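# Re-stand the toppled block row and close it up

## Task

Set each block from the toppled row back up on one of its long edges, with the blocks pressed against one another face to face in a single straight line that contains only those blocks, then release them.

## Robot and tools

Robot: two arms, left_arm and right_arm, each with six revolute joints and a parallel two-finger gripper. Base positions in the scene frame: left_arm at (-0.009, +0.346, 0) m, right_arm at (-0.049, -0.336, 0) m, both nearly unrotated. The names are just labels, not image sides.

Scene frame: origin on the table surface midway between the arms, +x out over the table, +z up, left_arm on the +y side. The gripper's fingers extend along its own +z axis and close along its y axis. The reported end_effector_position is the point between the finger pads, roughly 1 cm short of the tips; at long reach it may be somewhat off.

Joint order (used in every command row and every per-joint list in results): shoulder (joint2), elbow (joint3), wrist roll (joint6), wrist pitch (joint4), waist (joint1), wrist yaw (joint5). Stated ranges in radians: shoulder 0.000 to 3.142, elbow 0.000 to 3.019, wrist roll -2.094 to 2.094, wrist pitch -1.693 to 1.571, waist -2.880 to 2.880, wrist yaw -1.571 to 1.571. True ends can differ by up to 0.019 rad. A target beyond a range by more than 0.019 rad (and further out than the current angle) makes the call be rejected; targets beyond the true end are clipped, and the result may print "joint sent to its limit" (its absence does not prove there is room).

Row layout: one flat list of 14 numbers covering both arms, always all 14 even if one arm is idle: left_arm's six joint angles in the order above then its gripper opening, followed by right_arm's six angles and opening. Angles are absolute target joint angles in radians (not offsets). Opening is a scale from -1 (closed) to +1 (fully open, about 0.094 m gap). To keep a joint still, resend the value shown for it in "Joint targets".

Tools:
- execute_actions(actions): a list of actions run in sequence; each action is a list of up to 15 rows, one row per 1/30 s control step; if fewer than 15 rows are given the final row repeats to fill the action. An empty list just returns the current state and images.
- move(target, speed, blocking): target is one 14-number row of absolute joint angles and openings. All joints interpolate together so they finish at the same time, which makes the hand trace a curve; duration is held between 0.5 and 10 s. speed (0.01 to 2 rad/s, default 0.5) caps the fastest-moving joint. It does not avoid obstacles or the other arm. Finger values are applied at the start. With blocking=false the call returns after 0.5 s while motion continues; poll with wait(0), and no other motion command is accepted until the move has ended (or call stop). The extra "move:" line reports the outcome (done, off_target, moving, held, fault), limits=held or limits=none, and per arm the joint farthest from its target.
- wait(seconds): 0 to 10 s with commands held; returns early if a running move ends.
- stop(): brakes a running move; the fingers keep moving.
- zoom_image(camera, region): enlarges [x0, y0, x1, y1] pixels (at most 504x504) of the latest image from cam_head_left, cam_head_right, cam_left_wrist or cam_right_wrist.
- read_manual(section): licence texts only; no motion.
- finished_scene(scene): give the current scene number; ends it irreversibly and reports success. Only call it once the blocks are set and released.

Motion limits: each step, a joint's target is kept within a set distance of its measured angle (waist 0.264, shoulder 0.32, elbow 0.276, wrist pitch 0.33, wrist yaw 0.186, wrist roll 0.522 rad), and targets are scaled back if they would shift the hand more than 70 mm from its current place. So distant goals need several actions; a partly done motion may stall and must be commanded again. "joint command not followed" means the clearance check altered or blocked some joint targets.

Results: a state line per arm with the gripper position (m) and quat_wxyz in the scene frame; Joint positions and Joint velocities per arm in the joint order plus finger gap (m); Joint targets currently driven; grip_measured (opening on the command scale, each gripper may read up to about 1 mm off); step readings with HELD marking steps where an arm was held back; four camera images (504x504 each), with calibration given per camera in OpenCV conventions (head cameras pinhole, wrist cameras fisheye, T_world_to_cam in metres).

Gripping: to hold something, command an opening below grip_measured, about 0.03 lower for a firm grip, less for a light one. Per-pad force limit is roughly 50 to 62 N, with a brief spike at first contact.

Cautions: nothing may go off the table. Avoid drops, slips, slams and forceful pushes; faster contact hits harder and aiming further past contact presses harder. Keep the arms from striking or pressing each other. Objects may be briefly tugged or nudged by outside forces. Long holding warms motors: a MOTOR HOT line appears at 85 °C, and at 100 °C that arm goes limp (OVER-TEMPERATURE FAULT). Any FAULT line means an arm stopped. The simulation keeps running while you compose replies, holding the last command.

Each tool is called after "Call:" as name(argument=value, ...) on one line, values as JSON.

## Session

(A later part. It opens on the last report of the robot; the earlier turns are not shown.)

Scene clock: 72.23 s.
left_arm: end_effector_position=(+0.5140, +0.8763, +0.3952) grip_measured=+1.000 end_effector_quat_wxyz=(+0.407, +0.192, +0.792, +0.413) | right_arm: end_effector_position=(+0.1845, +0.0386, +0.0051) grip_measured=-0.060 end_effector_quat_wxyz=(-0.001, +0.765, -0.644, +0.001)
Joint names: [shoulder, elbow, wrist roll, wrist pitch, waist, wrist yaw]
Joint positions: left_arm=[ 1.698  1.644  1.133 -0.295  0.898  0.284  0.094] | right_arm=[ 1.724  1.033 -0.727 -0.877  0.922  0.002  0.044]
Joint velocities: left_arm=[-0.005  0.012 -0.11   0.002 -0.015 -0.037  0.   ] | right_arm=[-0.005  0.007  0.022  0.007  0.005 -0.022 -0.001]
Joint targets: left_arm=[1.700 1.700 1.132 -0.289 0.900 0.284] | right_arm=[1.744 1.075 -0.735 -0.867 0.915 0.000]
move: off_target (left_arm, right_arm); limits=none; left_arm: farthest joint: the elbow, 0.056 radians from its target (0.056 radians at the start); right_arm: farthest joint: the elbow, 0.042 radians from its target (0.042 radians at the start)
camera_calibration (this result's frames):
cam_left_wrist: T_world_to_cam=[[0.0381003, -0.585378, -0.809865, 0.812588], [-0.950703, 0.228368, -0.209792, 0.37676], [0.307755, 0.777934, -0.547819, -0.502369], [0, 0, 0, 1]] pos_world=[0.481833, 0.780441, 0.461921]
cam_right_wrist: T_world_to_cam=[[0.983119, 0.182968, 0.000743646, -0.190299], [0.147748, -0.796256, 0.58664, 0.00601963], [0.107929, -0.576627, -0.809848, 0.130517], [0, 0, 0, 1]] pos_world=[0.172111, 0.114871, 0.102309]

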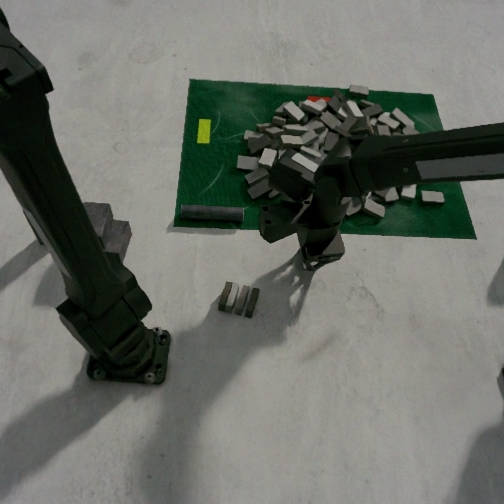

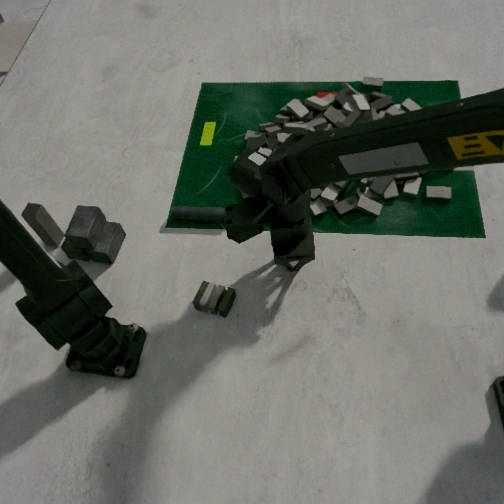

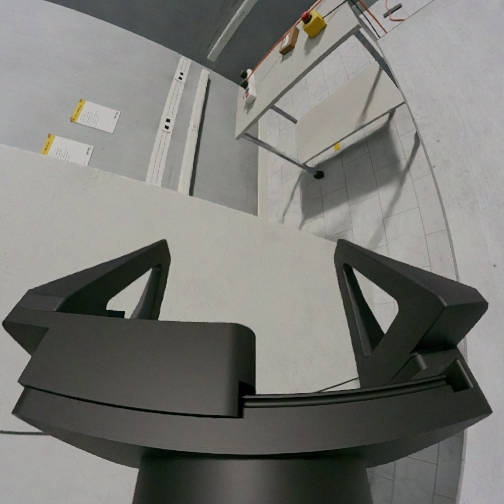

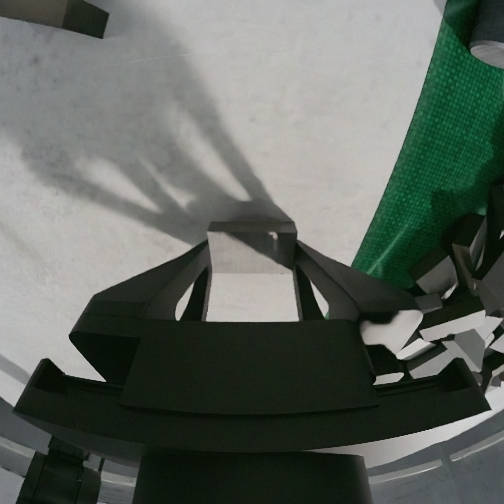

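Call:
move(target=[1.7,1.7,1.132,-0.289,0.9,0.284,1,1.35,1.075,-0.735,-1.1,0.915,0,-0.11], speed=0.4)

Call:
move(target=[1.7,1.7,1.132,-0.289,0.9,0.284,1,1.75,0.41,0,1.02,1.212,0,-0.11], speed=0.7)

Call:
move(target=[1.7,1.7,1.132,-0.289,0.9,0.284,1,1.935,0.405,0,1.23,1.212,0,-0.11], speed=0.12)

Call:
move(target=[1.7,1.7,1.132,-0.289,0.9,0.284,1,1.955,0.405,0,1.24,1.212,0,-0.11], speed=0.05)

Scene clock: 76.93 s.
left_arm: end_effector_position=(+0.5140, +0.8763, +0.3952) grip_measured=+1.000 end_effector_quat_wxyz=(+0.407, +0.192, +0.792, +0.413) | right_arm: end_effector_position=(+0.1664, +0.0094, +0.1552) grip_measured=-0.060 end_effector_quat_wxyz=(-0.082, +0.763, -0.642, -0.011)
Joint names: [shoulder, elbow, wrist roll, wrist pitch, waist, wrist yaw]
Joint positions: left_arm=[ 1.698  1.644  1.133 -0.295  0.898  0.284  0.094] | right_arm=[ 1.345  1.033 -0.727 -1.093  0.922  0.002  0.044]
Joint velocities: left_arm=[ 0.005 -0.017 -0.022 -0.002 -0.015 -0.051  0.   ] | right_arm=[-0.005 -0.002 -0.051 -0.022 -0.005  0.066 -0.   ]
Joint targets: left_arm=[1.700 1.700 1.132 -0.289 0.900 0.284] | right_arm=[1.350 1.075 -0.735 -1.100 0.915 0.000]
move: off_target (left_arm, right_arm); limits=none; left_arm: farthest joint: the elbow, 0.056 radians from its target (0.056 radians at the start); right_arm: farthest joint: the elbow, 0.042 radians from its target (0.042 radians at the start)
camera_calibration (this result's frames):
cam_left_wrist: T_world_to_cam=[[0.0381003, -0.585378, -0.809865, 0.812588], [-0.950703, 0.228368, -0.209792, 0.37676], [0.307755, 0.777934, -0.547819, -0.502369], [0, 0, 0, 1]] pos_world=[0.481833, 0.780441, 0.461921]
cam_right_wrist: T_world_to_cam=[[0.978314, 0.175217, 0.11046, -0.183446], [0.101608, -0.870691, 0.481221, -0.0778202], [0.180495, -0.459561, -0.869612, 0.233249], [0, 0, 0, 1]] pos_world=[0.145274, 0.0715779, 0.260548]

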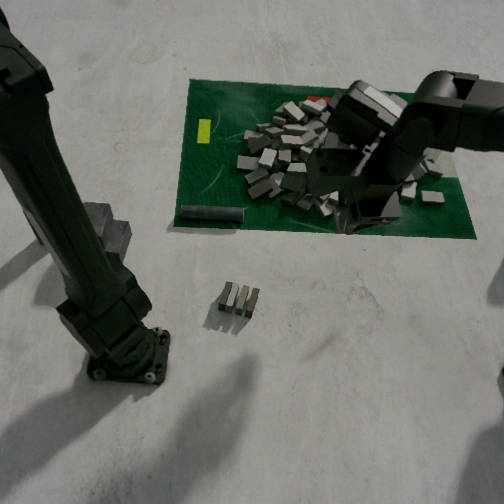

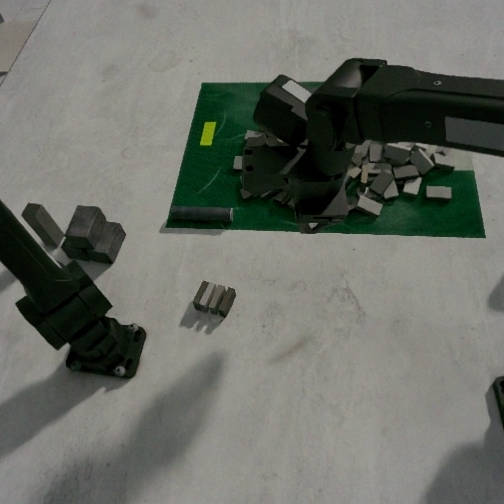

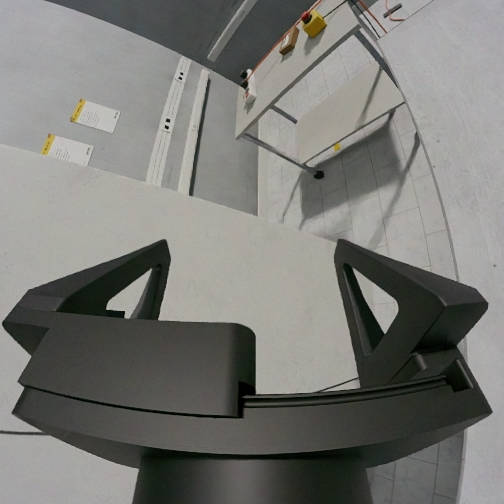

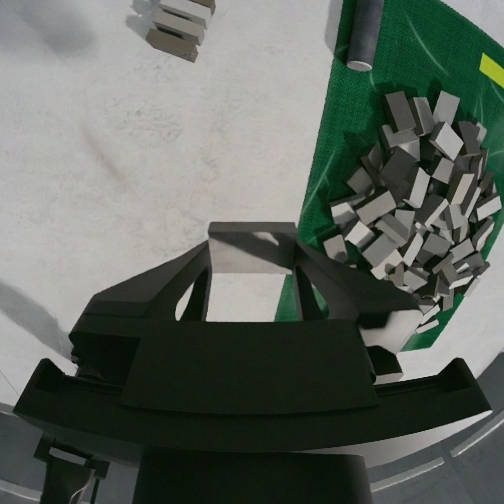

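Scene clock: 80.67 s.
left_arm: end_effector_position=(+0.5140, +0.8763, +0.3952) grip_measured=+1.000 end_effector_quat_wxyz=(+0.407, +0.192, +0.792, +0.413) | right_arm: end_effector_position=(+0.0821, +0.1210, +0.0416) grip_measured=-0.060 end_effector_quat_wxyz=(+0.465, -0.493, +0.648, +0.347)
Joint names: [shoulder, elbow, wrist roll, wrist pitch, waist, wrist yaw]
Joint positions: left_arm=[ 1.698  1.644  1.133 -0.295  0.898  0.284  0.094] | right_arm=[ 1.737  0.409 -0.009  0.997  1.199  0.002  0.044]
Joint velocities: left_arm=[-0.005  0.002 -0.007  0.007  0.015 -0.037  0.   ] | right_arm=[-0.015  0.007  0.051 -0.002 -0.015 -0.066  0.001]
Joint targets: left_arm=[1.700 1.700 1.132 -0.289 0.900 0.284] | right_arm=[1.750 0.410 -0.000 1.020 1.212 -0.000]
move: off_target (left_arm, right_arm); limits=none; left_arm: farthest joint: the elbow, 0.056 radians from its target (0.056 radians at the start); right_arm: farthest joint: the wrist pitch, 0.023 radians from its target (2.113 radians at the start)
camera_calibration (this result's frames):
cam_left_wrist: T_world_to_cam=[[0.0381003, -0.585378, -0.809865, 0.812588], [-0.950703, 0.228368, -0.209792, 0.37676], [0.307755, 0.777934, -0.547819, -0.502369], [0, 0, 0, 1]] pos_world=[0.481833, 0.780441, 0.461921]
cam_right_wrist: T_world_to_cam=[[0.963595, -0.266641, 0.019693, -0.0494748], [-0.207441, -0.792059, -0.574117, 0.142286], [0.168681, 0.549131, -0.818536, 0.0778277], [0, 0, 0, 1]] pos_world=[0.0640615, 0.056769, 0.146368]

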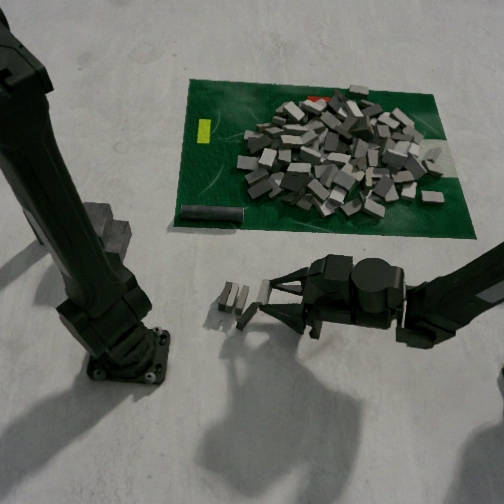

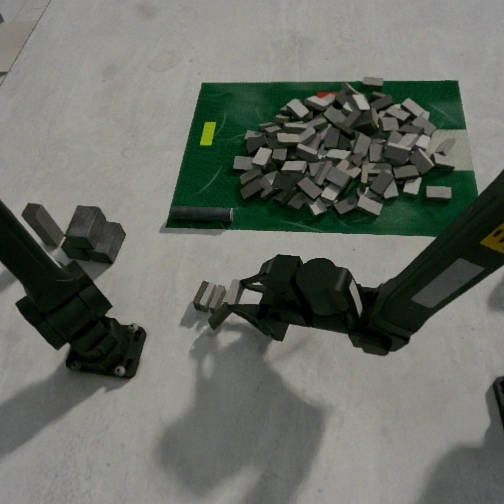

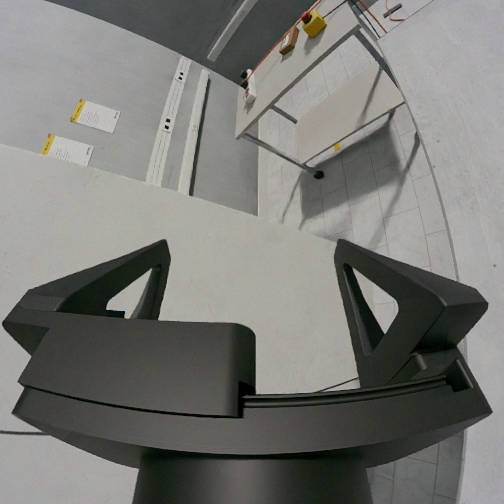

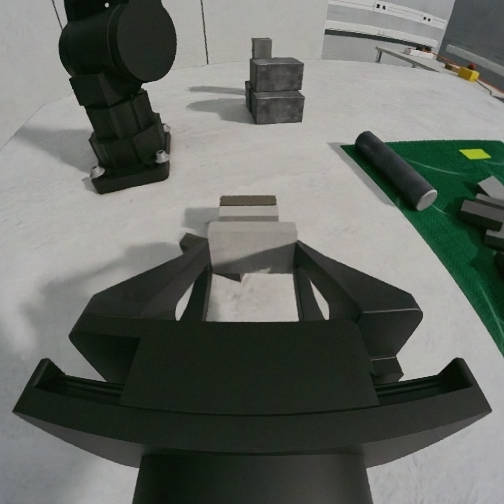

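Scene clock: 82.93 s.
left_arm: end_effector_position=(+0.5140, +0.8763, +0.3952) grip_measured=+1.000 end_effector_quat_wxyz=(+0.407, +0.192, +0.792, +0.413) | right_arm: end_effector_position=(+0.0813, +0.1182, +0.0087) grip_measured=-0.060 end_effector_quat_wxyz=(+0.475, -0.488, +0.641, +0.355)
Joint names: [shoulder, elbow, wrist roll, wrist pitch, waist, wrist yaw]
Joint positions: left_arm=[ 1.698  1.644  1.133 -0.295  0.898  0.284  0.094] | right_arm=[ 1.919  0.409 -0.008  1.209  1.199  0.002  0.044]
Joint velocities: left_arm=[-0.005 -0.012 -0.007 -0.022  0.005 -0.11   0.   ] | right_arm=[-0.015 -0.022 -0.051 -0.007  0.005  0.007 -0.   ]
Joint targets: left_arm=[1.700 1.700 1.132 -0.289 0.900 0.284] | right_arm=[1.935 0.405 0.000 1.230 1.212 0.000]
move: off_target (left_arm, right_arm); limits=none; left_arm: farthest joint: the elbow, 0.056 radians from its target (0.056 radians at the start); right_arm: farthest joint: the wrist pitch, 0.021 radians from its target (0.233 radians at the start)
camera_calibration (this result's frames):
cam_left_wrist: T_world_to_cam=[[0.0381003, -0.585378, -0.809865, 0.812588], [-0.950703, 0.228368, -0.209792, 0.37676], [0.307755, 0.777934, -0.547819, -0.502369], [0, 0, 0, 1]] pos_world=[0.481833, 0.780441, 0.461921]
cam_right_wrist: T_world_to_cam=[[0.963387, -0.26743, 0.0191711, -0.0486912], [-0.203263, -0.775116, -0.59823, 0.118877], [0.174844, 0.57243, -0.801095, 0.0491757], [0, 0, 0, 1]] pos_world=[0.0624737, 0.0509726, 0.111444]

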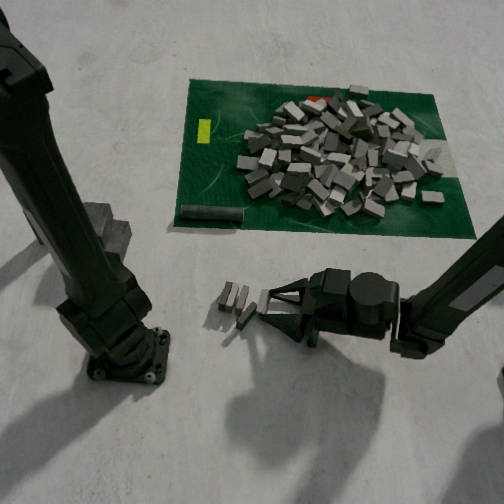

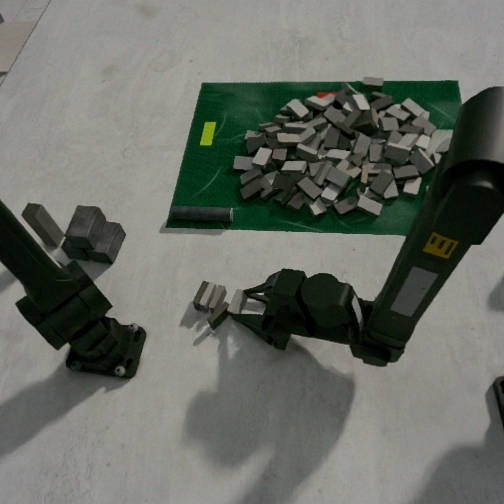

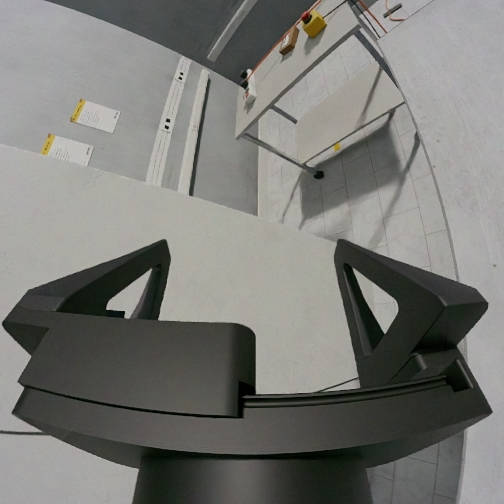

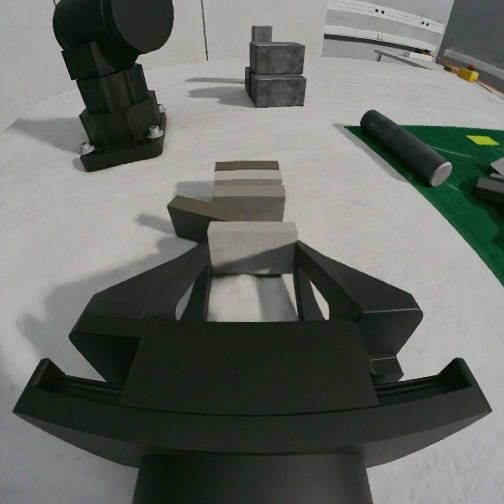

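Scene clock: 84.33 s.
left_arm: end_effector_position=(+0.5140, +0.8763, +0.3952) grip_measured=+1.000 end_effector_quat_wxyz=(+0.407, +0.192, +0.792, +0.413) | right_arm: end_effector_position=(+0.0814, +0.1185, +0.0093) grip_measured=-0.060 end_effector_quat_wxyz=(+0.478, -0.486, +0.639, +0.357)
Joint names: [shoulder, elbow, wrist roll, wrist pitch, waist, wrist yaw]
Joint positions: left_arm=[ 1.698  1.644  1.133 -0.295  0.898  0.284  0.094] | right_arm=[ 1.928  0.409 -0.008  1.228  1.199  0.002  0.044]
Joint velocities: left_arm=[-0.015 -0.007  0.022  0.002 -0.005 -0.007  0.   ] | right_arm=[-0.005 -0.012  0.007  0.007 -0.005 -0.022  0.   ]
Joint targets: left_arm=[1.700 1.700 1.132 -0.289 0.900 0.284] | right_arm=[1.955 0.405 0.000 1.240 1.212 -0.000]
move: off_target (left_arm, right_arm); limits=none; left_arm: farthest joint: the elbow, 0.056 radians from its target (0.056 radians at the start); right_arm: farthest joint: the shoulder, 0.027 radians from its target (0.036 radians at the start)
camera_calibration (this result's frames):
cam_left_wrist: T_world_to_cam=[[0.0381003, -0.585378, -0.809865, 0.812588], [-0.950703, 0.228368, -0.209792, 0.37676], [0.307755, 0.777934, -0.547819, -0.502369], [0, 0, 0, 1]] pos_world=[0.481833, 0.780441, 0.461921]
cam_right_wrist: T_world_to_cam=[[0.963332, -0.26762, 0.0192362, -0.0486769], [-0.201565, -0.769149, -0.60645, 0.11867], [0.177094, 0.580336, -0.794889, 0.0482357], [0, 0, 0, 1]] pos_world=[0.0622696, 0.0502554, 0.111246]

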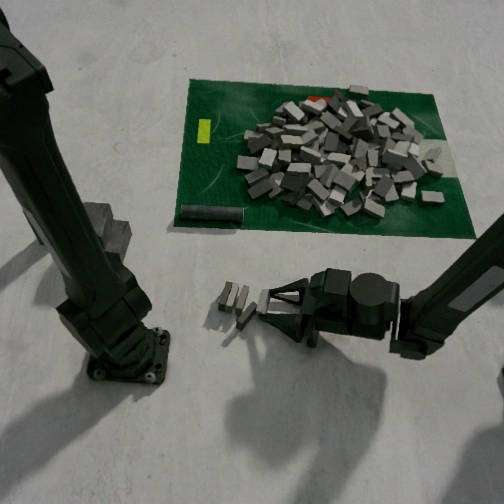

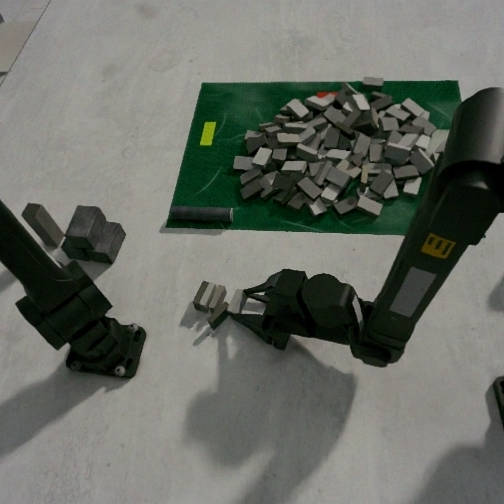

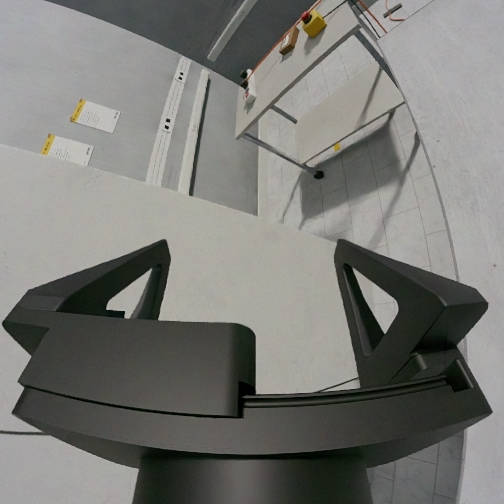

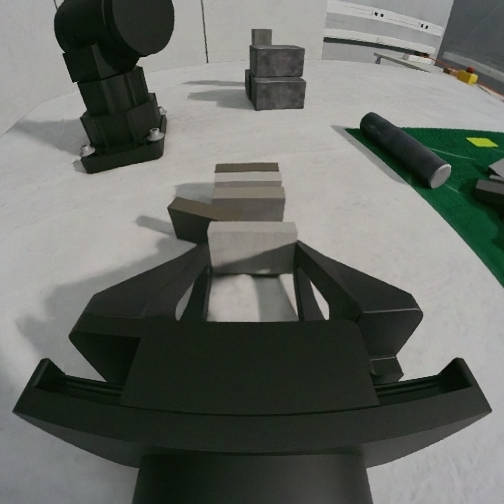

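Call:
execute_actions(actions=[[[1.7,1.7,1.132,-0.289,0.9,0.284,1,1.95,0.405,0,1.24,1.212,0,-0.03]],[[1.7,1.7,1.132,-0.289,0.9,0.284,1,1.95,0.405,0,1.24,1.212,0,0.3]]])

Call:
move(target=[1.7,1.7,1.132,-0.289,0.9,0.284,1,1.6,0.405,0,0.9,1.212,0,0.3], speed=0.25)

Call:
move(target=[1.7,1.7,1.132,-0.289,0.9,0.284,1,1.72,1.23,0,-1.04,1.23,0,1], speed=0.8)

Call:
move(target=[1.7,1.7,1.132,-0.289,0.9,0.284,1,1.79,1.23,0,-0.98,1.23,0,1], speed=0.2)

Scene clock: 87.47 s.
left_arm: end_effector_position=(+0.5140, +0.8763, +0.3952) grip_measured=+1.000 end_effector_quat_wxyz=(+0.407, +0.192, +0.792, +0.413) | right_arm: end_effector_position=(+0.0814, +0.1185, +0.0094) grip_measured=+0.297 end_effector_quat_wxyz=(+0.478, -0.486, +0.639, +0.357)
Joint names: [shoulder, elbow, wrist roll, wrist pitch, waist, wrist yaw]
Joint positions: left_arm=[ 1.698  1.644  1.133 -0.295  0.898  0.284  0.094] | right_arm=[ 1.928  0.409 -0.008  1.228  1.199  0.002  0.061]
Joint velocities: left_arm=[ 0.005  0.002  0.007  0.017 -0.005 -0.066  0.   ] | right_arm=[-0.005  0.002 -0.022  0.012 -0.024 -0.037 -0.001]
Joint targets: left_arm=[1.700 1.700 1.132 -0.289 0.900 0.284] | right_arm=[1.950 0.405 -0.000 1.240 1.212 0.000]
Step readings (joint positions; steps 1 to 15: 1st action; 16 to 30: 2nd action):
0: left_arm=[1.698 1.644 1.133 -0.295 0.898 0.284] | right_arm=[1.928 0.409 -0.008 1.228 1.199 0.002]
1: left_arm=[1.698 1.644 1.133 -0.295 0.898 0.284] | right_arm=[1.928 0.409 -0.008 1.228 1.199 0.002]
2: left_arm=[1.698 1.644 1.133 -0.295 0.898 0.284] | right_arm=[1.928 0.409 -0.008 1.228 1.199 0.002]
4: left_arm=[1.698 1.644 1.133 -0.295 0.898 0.284] | right_arm=[1.928 0.409 -0.008 1.228 1.199 0.002]
8: left_arm=[1.698 1.644 1.133 -0.295 0.898 0.284] | right_arm=[1.928 0.409 -0.008 1.228 1.199 0.002]
15: left_arm=[1.698 1.644 1.133 -0.295 0.898 0.284] | right_arm=[1.928 0.409 -0.008 1.228 1.199 0.002]
16: left_arm=[1.698 1.644 1.133 -0.295 0.898 0.284] | right_arm=[1.928 0.409 -0.008 1.228 1.199 0.002]
17: left_arm=[1.698 1.644 1.133 -0.295 0.898 0.284] | right_arm=[1.928 0.409 -0.008 1.228 1.199 0.002]
19: left_arm=[1.698 1.644 1.133 -0.295 0.898 0.284] | right_arm=[1.928 0.409 -0.008 1.228 1.199 0.002]
23: left_arm=[1.698 1.644 1.133 -0.295 0.898 0.284] | right_arm=[1.928 0.409 -0.008 1.228 1.199 0.002]
30: Joint positions above
camera_calibration (this result's frames):
cam_left_wrist: T_world_to_cam=[[0.0381003, -0.585378, -0.809865, 0.812588], [-0.950703, 0.228368, -0.209792, 0.37676], [0.307755, 0.777934, -0.547819, -0.502369], [0, 0, 0, 1]] pos_world=[0.481833, 0.780441, 0.461921]
cam_right_wrist: T_world_to_cam=[[0.96333, -0.267627, 0.0192385, -0.0486778], [-0.201501, -0.768926, -0.606753, 0.118718], [0.177177, 0.580627, -0.794657, 0.0482472], [0, 0, 0, 1]] pos_world=[0.0622663, 0.0502439, 0.111309]

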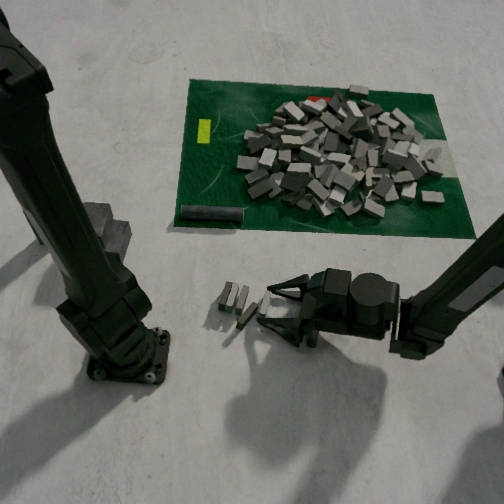

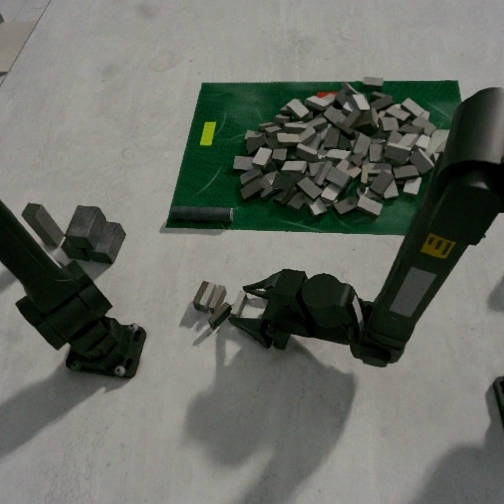

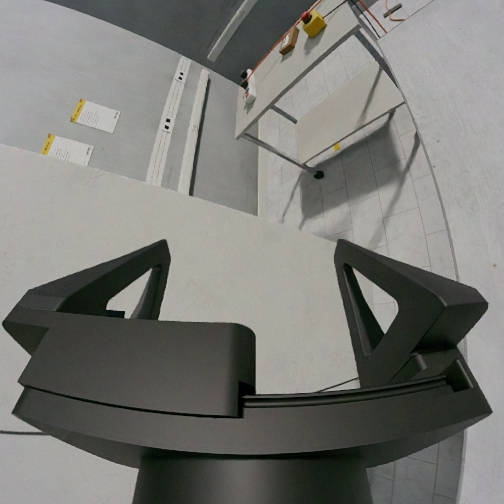

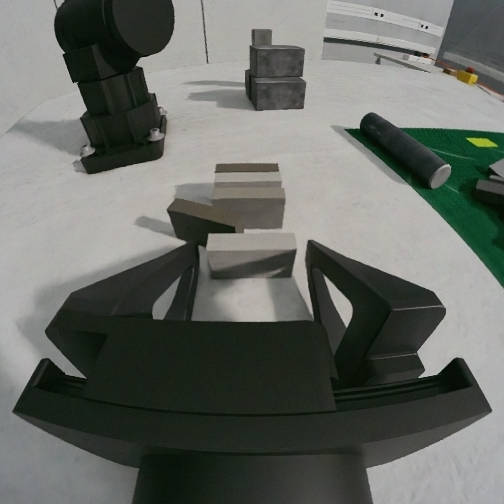

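Scene clock: 89.23 s.
left_arm: end_effector_position=(+0.5140, +0.8763, +0.3952) grip_measured=+1.000 end_effector_quat_wxyz=(+0.407, +0.192, +0.792, +0.413) | right_arm: end_effector_position=(+0.0828, +0.1235, +0.0824) grip_measured=+0.297 end_effector_quat_wxyz=(+0.480, -0.484, +0.637, +0.359)
Joint names: [shoulder, elbow, wrist roll, wrist pitch, waist, wrist yaw]
Joint positions: left_arm=[ 1.698  1.644  1.133 -0.295  0.898  0.284  0.094] | right_arm=[ 1.603  0.409 -0.008  0.909  1.199  0.002  0.061]
Joint velocities: left_arm=[-0.005  0.002 -0.007 -0.012 -0.005 -0.007  0.   ] | right_arm=[-0.024 -0.002 -0.081 -0.012 -0.005 -0.007 -0.   ]
Joint targets: left_arm=[1.700 1.700 1.132 -0.289 0.900 0.284] | right_arm=[1.600 0.405 -0.000 0.900 1.212 0.000]
move: off_target (left_arm); limits=none; left_arm: farthest joint: the elbow, 0.056 radians from its target (0.056 radians at the start); right_arm: farthest joint: the waist, 0.013 radians from its target (0.013 radians at the start)
camera_calibration (this result's frames):
cam_left_wrist: T_world_to_cam=[[0.0381003, -0.585378, -0.809865, 0.812588], [-0.950703, 0.228368, -0.209792, 0.37676], [0.307755, 0.777934, -0.547819, -0.502369], [0, 0, 0, 1]] pos_world=[0.481833, 0.780441, 0.461921]
cam_right_wrist: T_world_to_cam=[[0.963296, -0.267747, 0.0192784, -0.0501019], [-0.20042, -0.765126, -0.611894, 0.167097], [0.178583, 0.585572, -0.790705, 0.102072], [0, 0, 0, 1]] pos_world=[0.0635241, 0.0546646, 0.18392]

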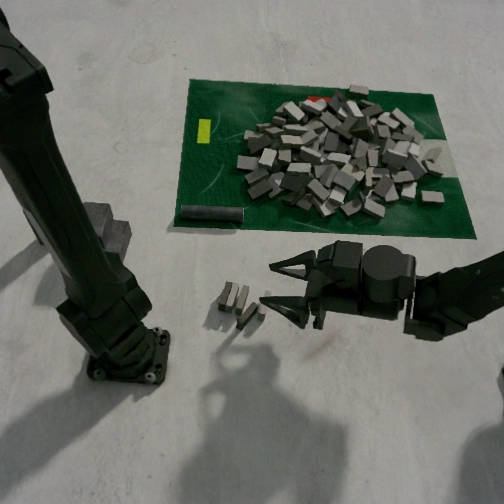

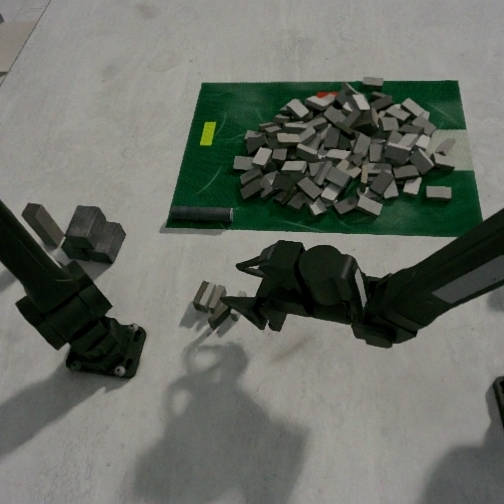

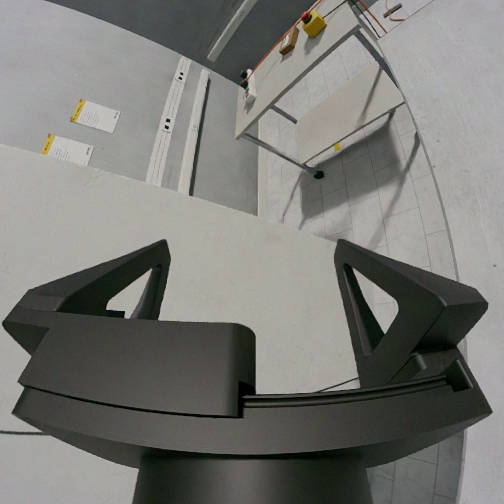

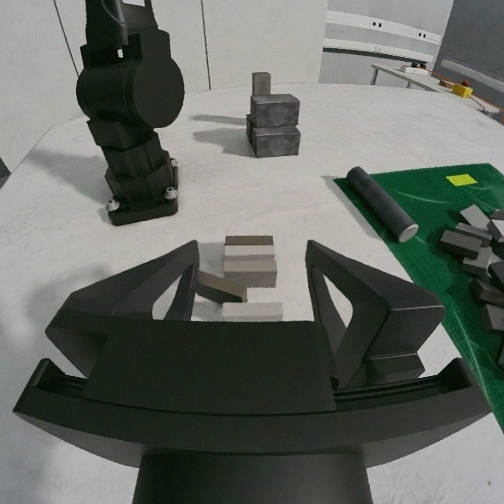

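Scene clock: 92.23 s.
left_arm: end_effector_position=(+0.5140, +0.8763, +0.3952) grip_measured=+1.000 end_effector_quat_wxyz=(+0.407, +0.192, +0.792, +0.413) | right_arm: end_effector_position=(+0.0754, +0.1258, +0.0672) grip_measured=+1.000 end_effector_quat_wxyz=(+0.014, -0.612, +0.791, +0.010)
Joint names: [shoulder, elbow, wrist roll, wrist pitch, waist, wrist yaw]
Joint positions: left_arm=[ 1.698  1.644  1.133 -0.295  0.898  0.284  0.094] | right_arm=[ 1.695  1.189 -0.008 -1.031  1.215  0.002  0.094]
Joint velocities: left_arm=[-0.005  0.002 -0.051  0.002  0.005 -0.022  0.   ] | right_arm=[-0.015 -0.007 -0.022  0.007  0.005 -0.022  0.   ]
Joint targets: left_arm=[1.700 1.700 1.132 -0.289 0.900 0.284] | right_arm=[1.720 1.230 -0.000 -1.040 1.230 0.000]
move: off_target (left_arm, right_arm); limits=none; left_arm: farthest joint: the elbow, 0.056 radians from its target (0.056 radians at the start); right_arm: farthest joint: the elbow, 0.041 radians from its target (0.821 radians at the start)
camera_calibration (this result's frames):
cam_left_wrist: T_world_to_cam=[[0.0381003, -0.585378, -0.809865, 0.812588], [-0.950703, 0.228368, -0.209792, 0.37676], [0.307755, 0.777934, -0.547819, -0.502369], [0, 0, 0, 1]] pos_world=[0.481833, 0.780441, 0.461921]
cam_right_wrist: T_world_to_cam=[[0.971114, -0.238617, -0.000116755, -0.0450268], [-0.197768, -0.805144, 0.559135, 0.0841269], [-0.133513, -0.54296, -0.829077, 0.258087], [0, 0, 0, 1]] pos_world=[0.0948217, 0.197121, 0.16693]

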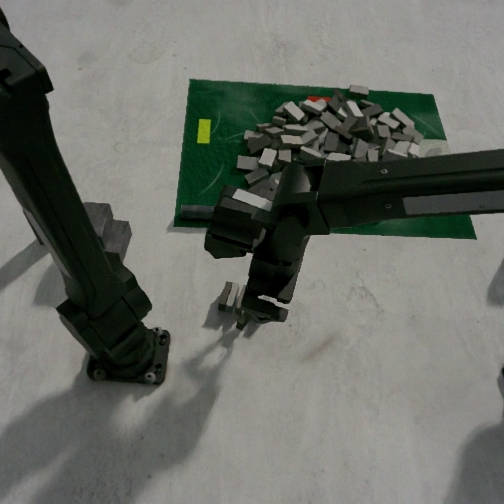

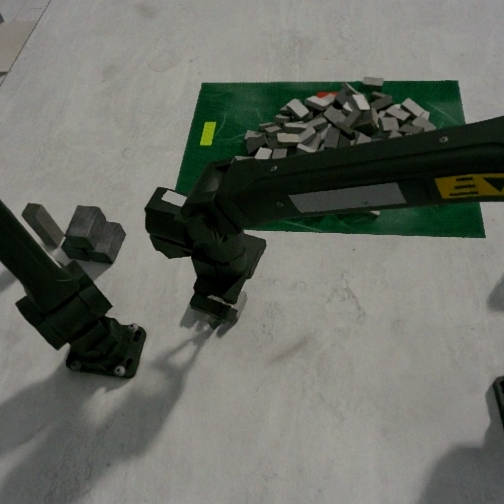

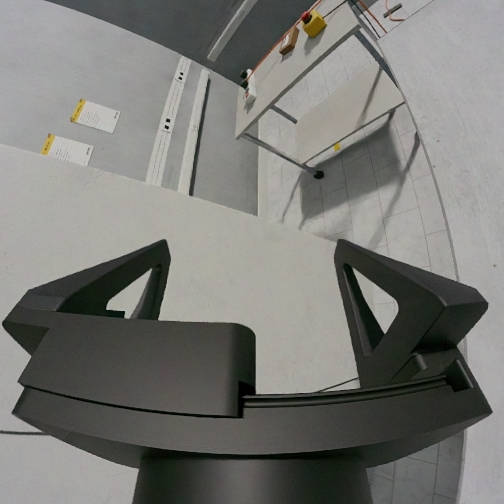

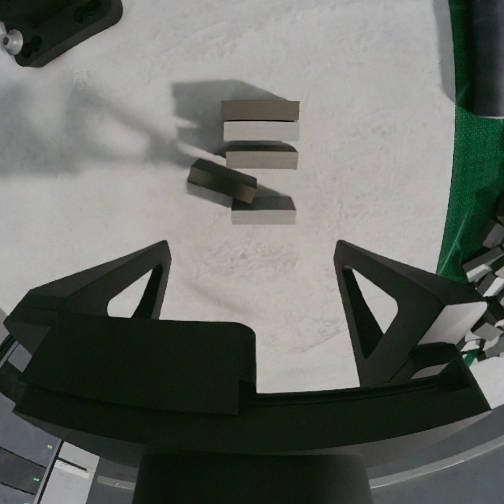

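Scene clock: 93.10 s.
left_arm: end_effector_position=(+0.5140, +0.8763, +0.3952) grip_measured=+1.000 end_effector_quat_wxyz=(+0.407, +0.192, +0.792, +0.413) | right_arm: end_effector_position=(+0.0763, +0.1293, +0.0294) grip_measured=+1.000 end_effector_quat_wxyz=(-0.002, -0.612, +0.791, -0.003)
Joint names: [shoulder, elbow, wrist roll, wrist pitch, waist, wrist yaw]
Joint positions: left_arm=[ 1.698  1.644  1.133 -0.295  0.898  0.284  0.094] | right_arm=[ 1.778  1.19  -0.008 -0.99   1.215  0.002  0.094]
Joint velocities: left_arm=[-0.024  0.002 -0.007 -0.002 -0.015  0.007  0.   ] | right_arm=[-0.005  0.022 -0.037  0.002 -0.015  0.007  0.   ]
Joint targets: left_arm=[1.700 1.700 1.132 -0.289 0.900 0.284] | right_arm=[1.790 1.230 0.000 -0.980 1.230 0.000]
move: off_target (left_arm, right_arm); limits=none; left_arm: farthest joint: the elbow, 0.056 radians from its target (0.056 radians at the start); right_arm: farthest joint: the elbow, 0.040 radians from its target (0.041 radians at the start)
camera_calibration (this result's frames):
cam_left_wrist: T_world_to_cam=[[0.0381003, -0.585378, -0.809865, 0.812588], [-0.950703, 0.228368, -0.209792, 0.37676], [0.307755, 0.777934, -0.547819, -0.502369], [0, 0, 0, 1]] pos_world=[0.481833, 0.780441, 0.461921]
cam_right_wrist: T_world_to_cam=[[0.971108, -0.238638, -0.000949761, -0.045077], [-0.19164, -0.782215, 0.592801, 0.103836], [-0.142208, -0.575492, -0.805348, 0.232975], [0, 0, 0, 1]] pos_world=[0.0968045, 0.20454, 0.126029]

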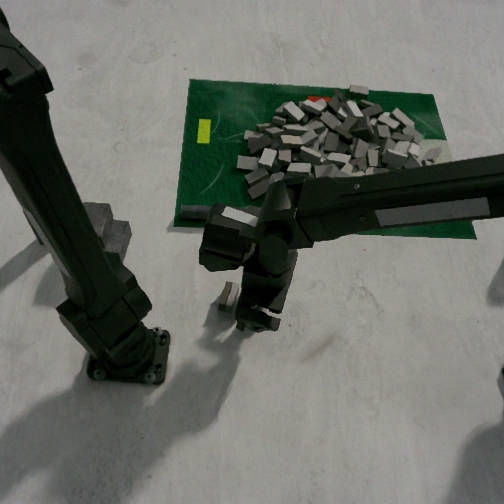

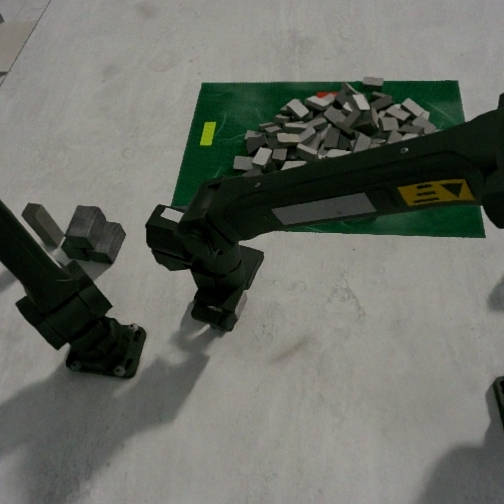

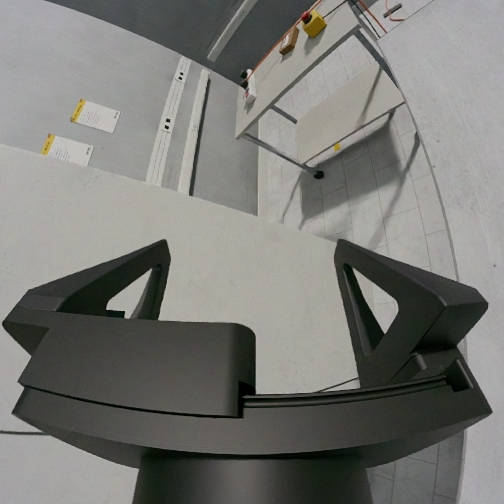

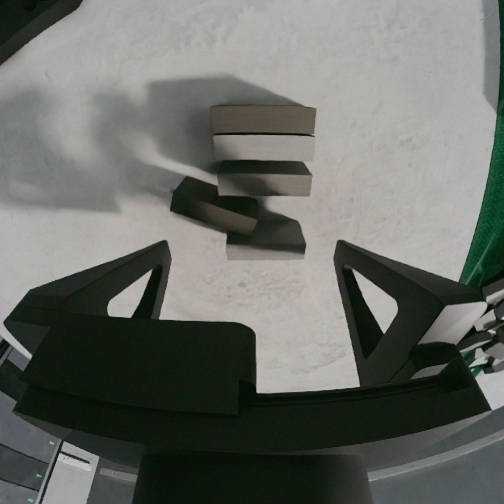

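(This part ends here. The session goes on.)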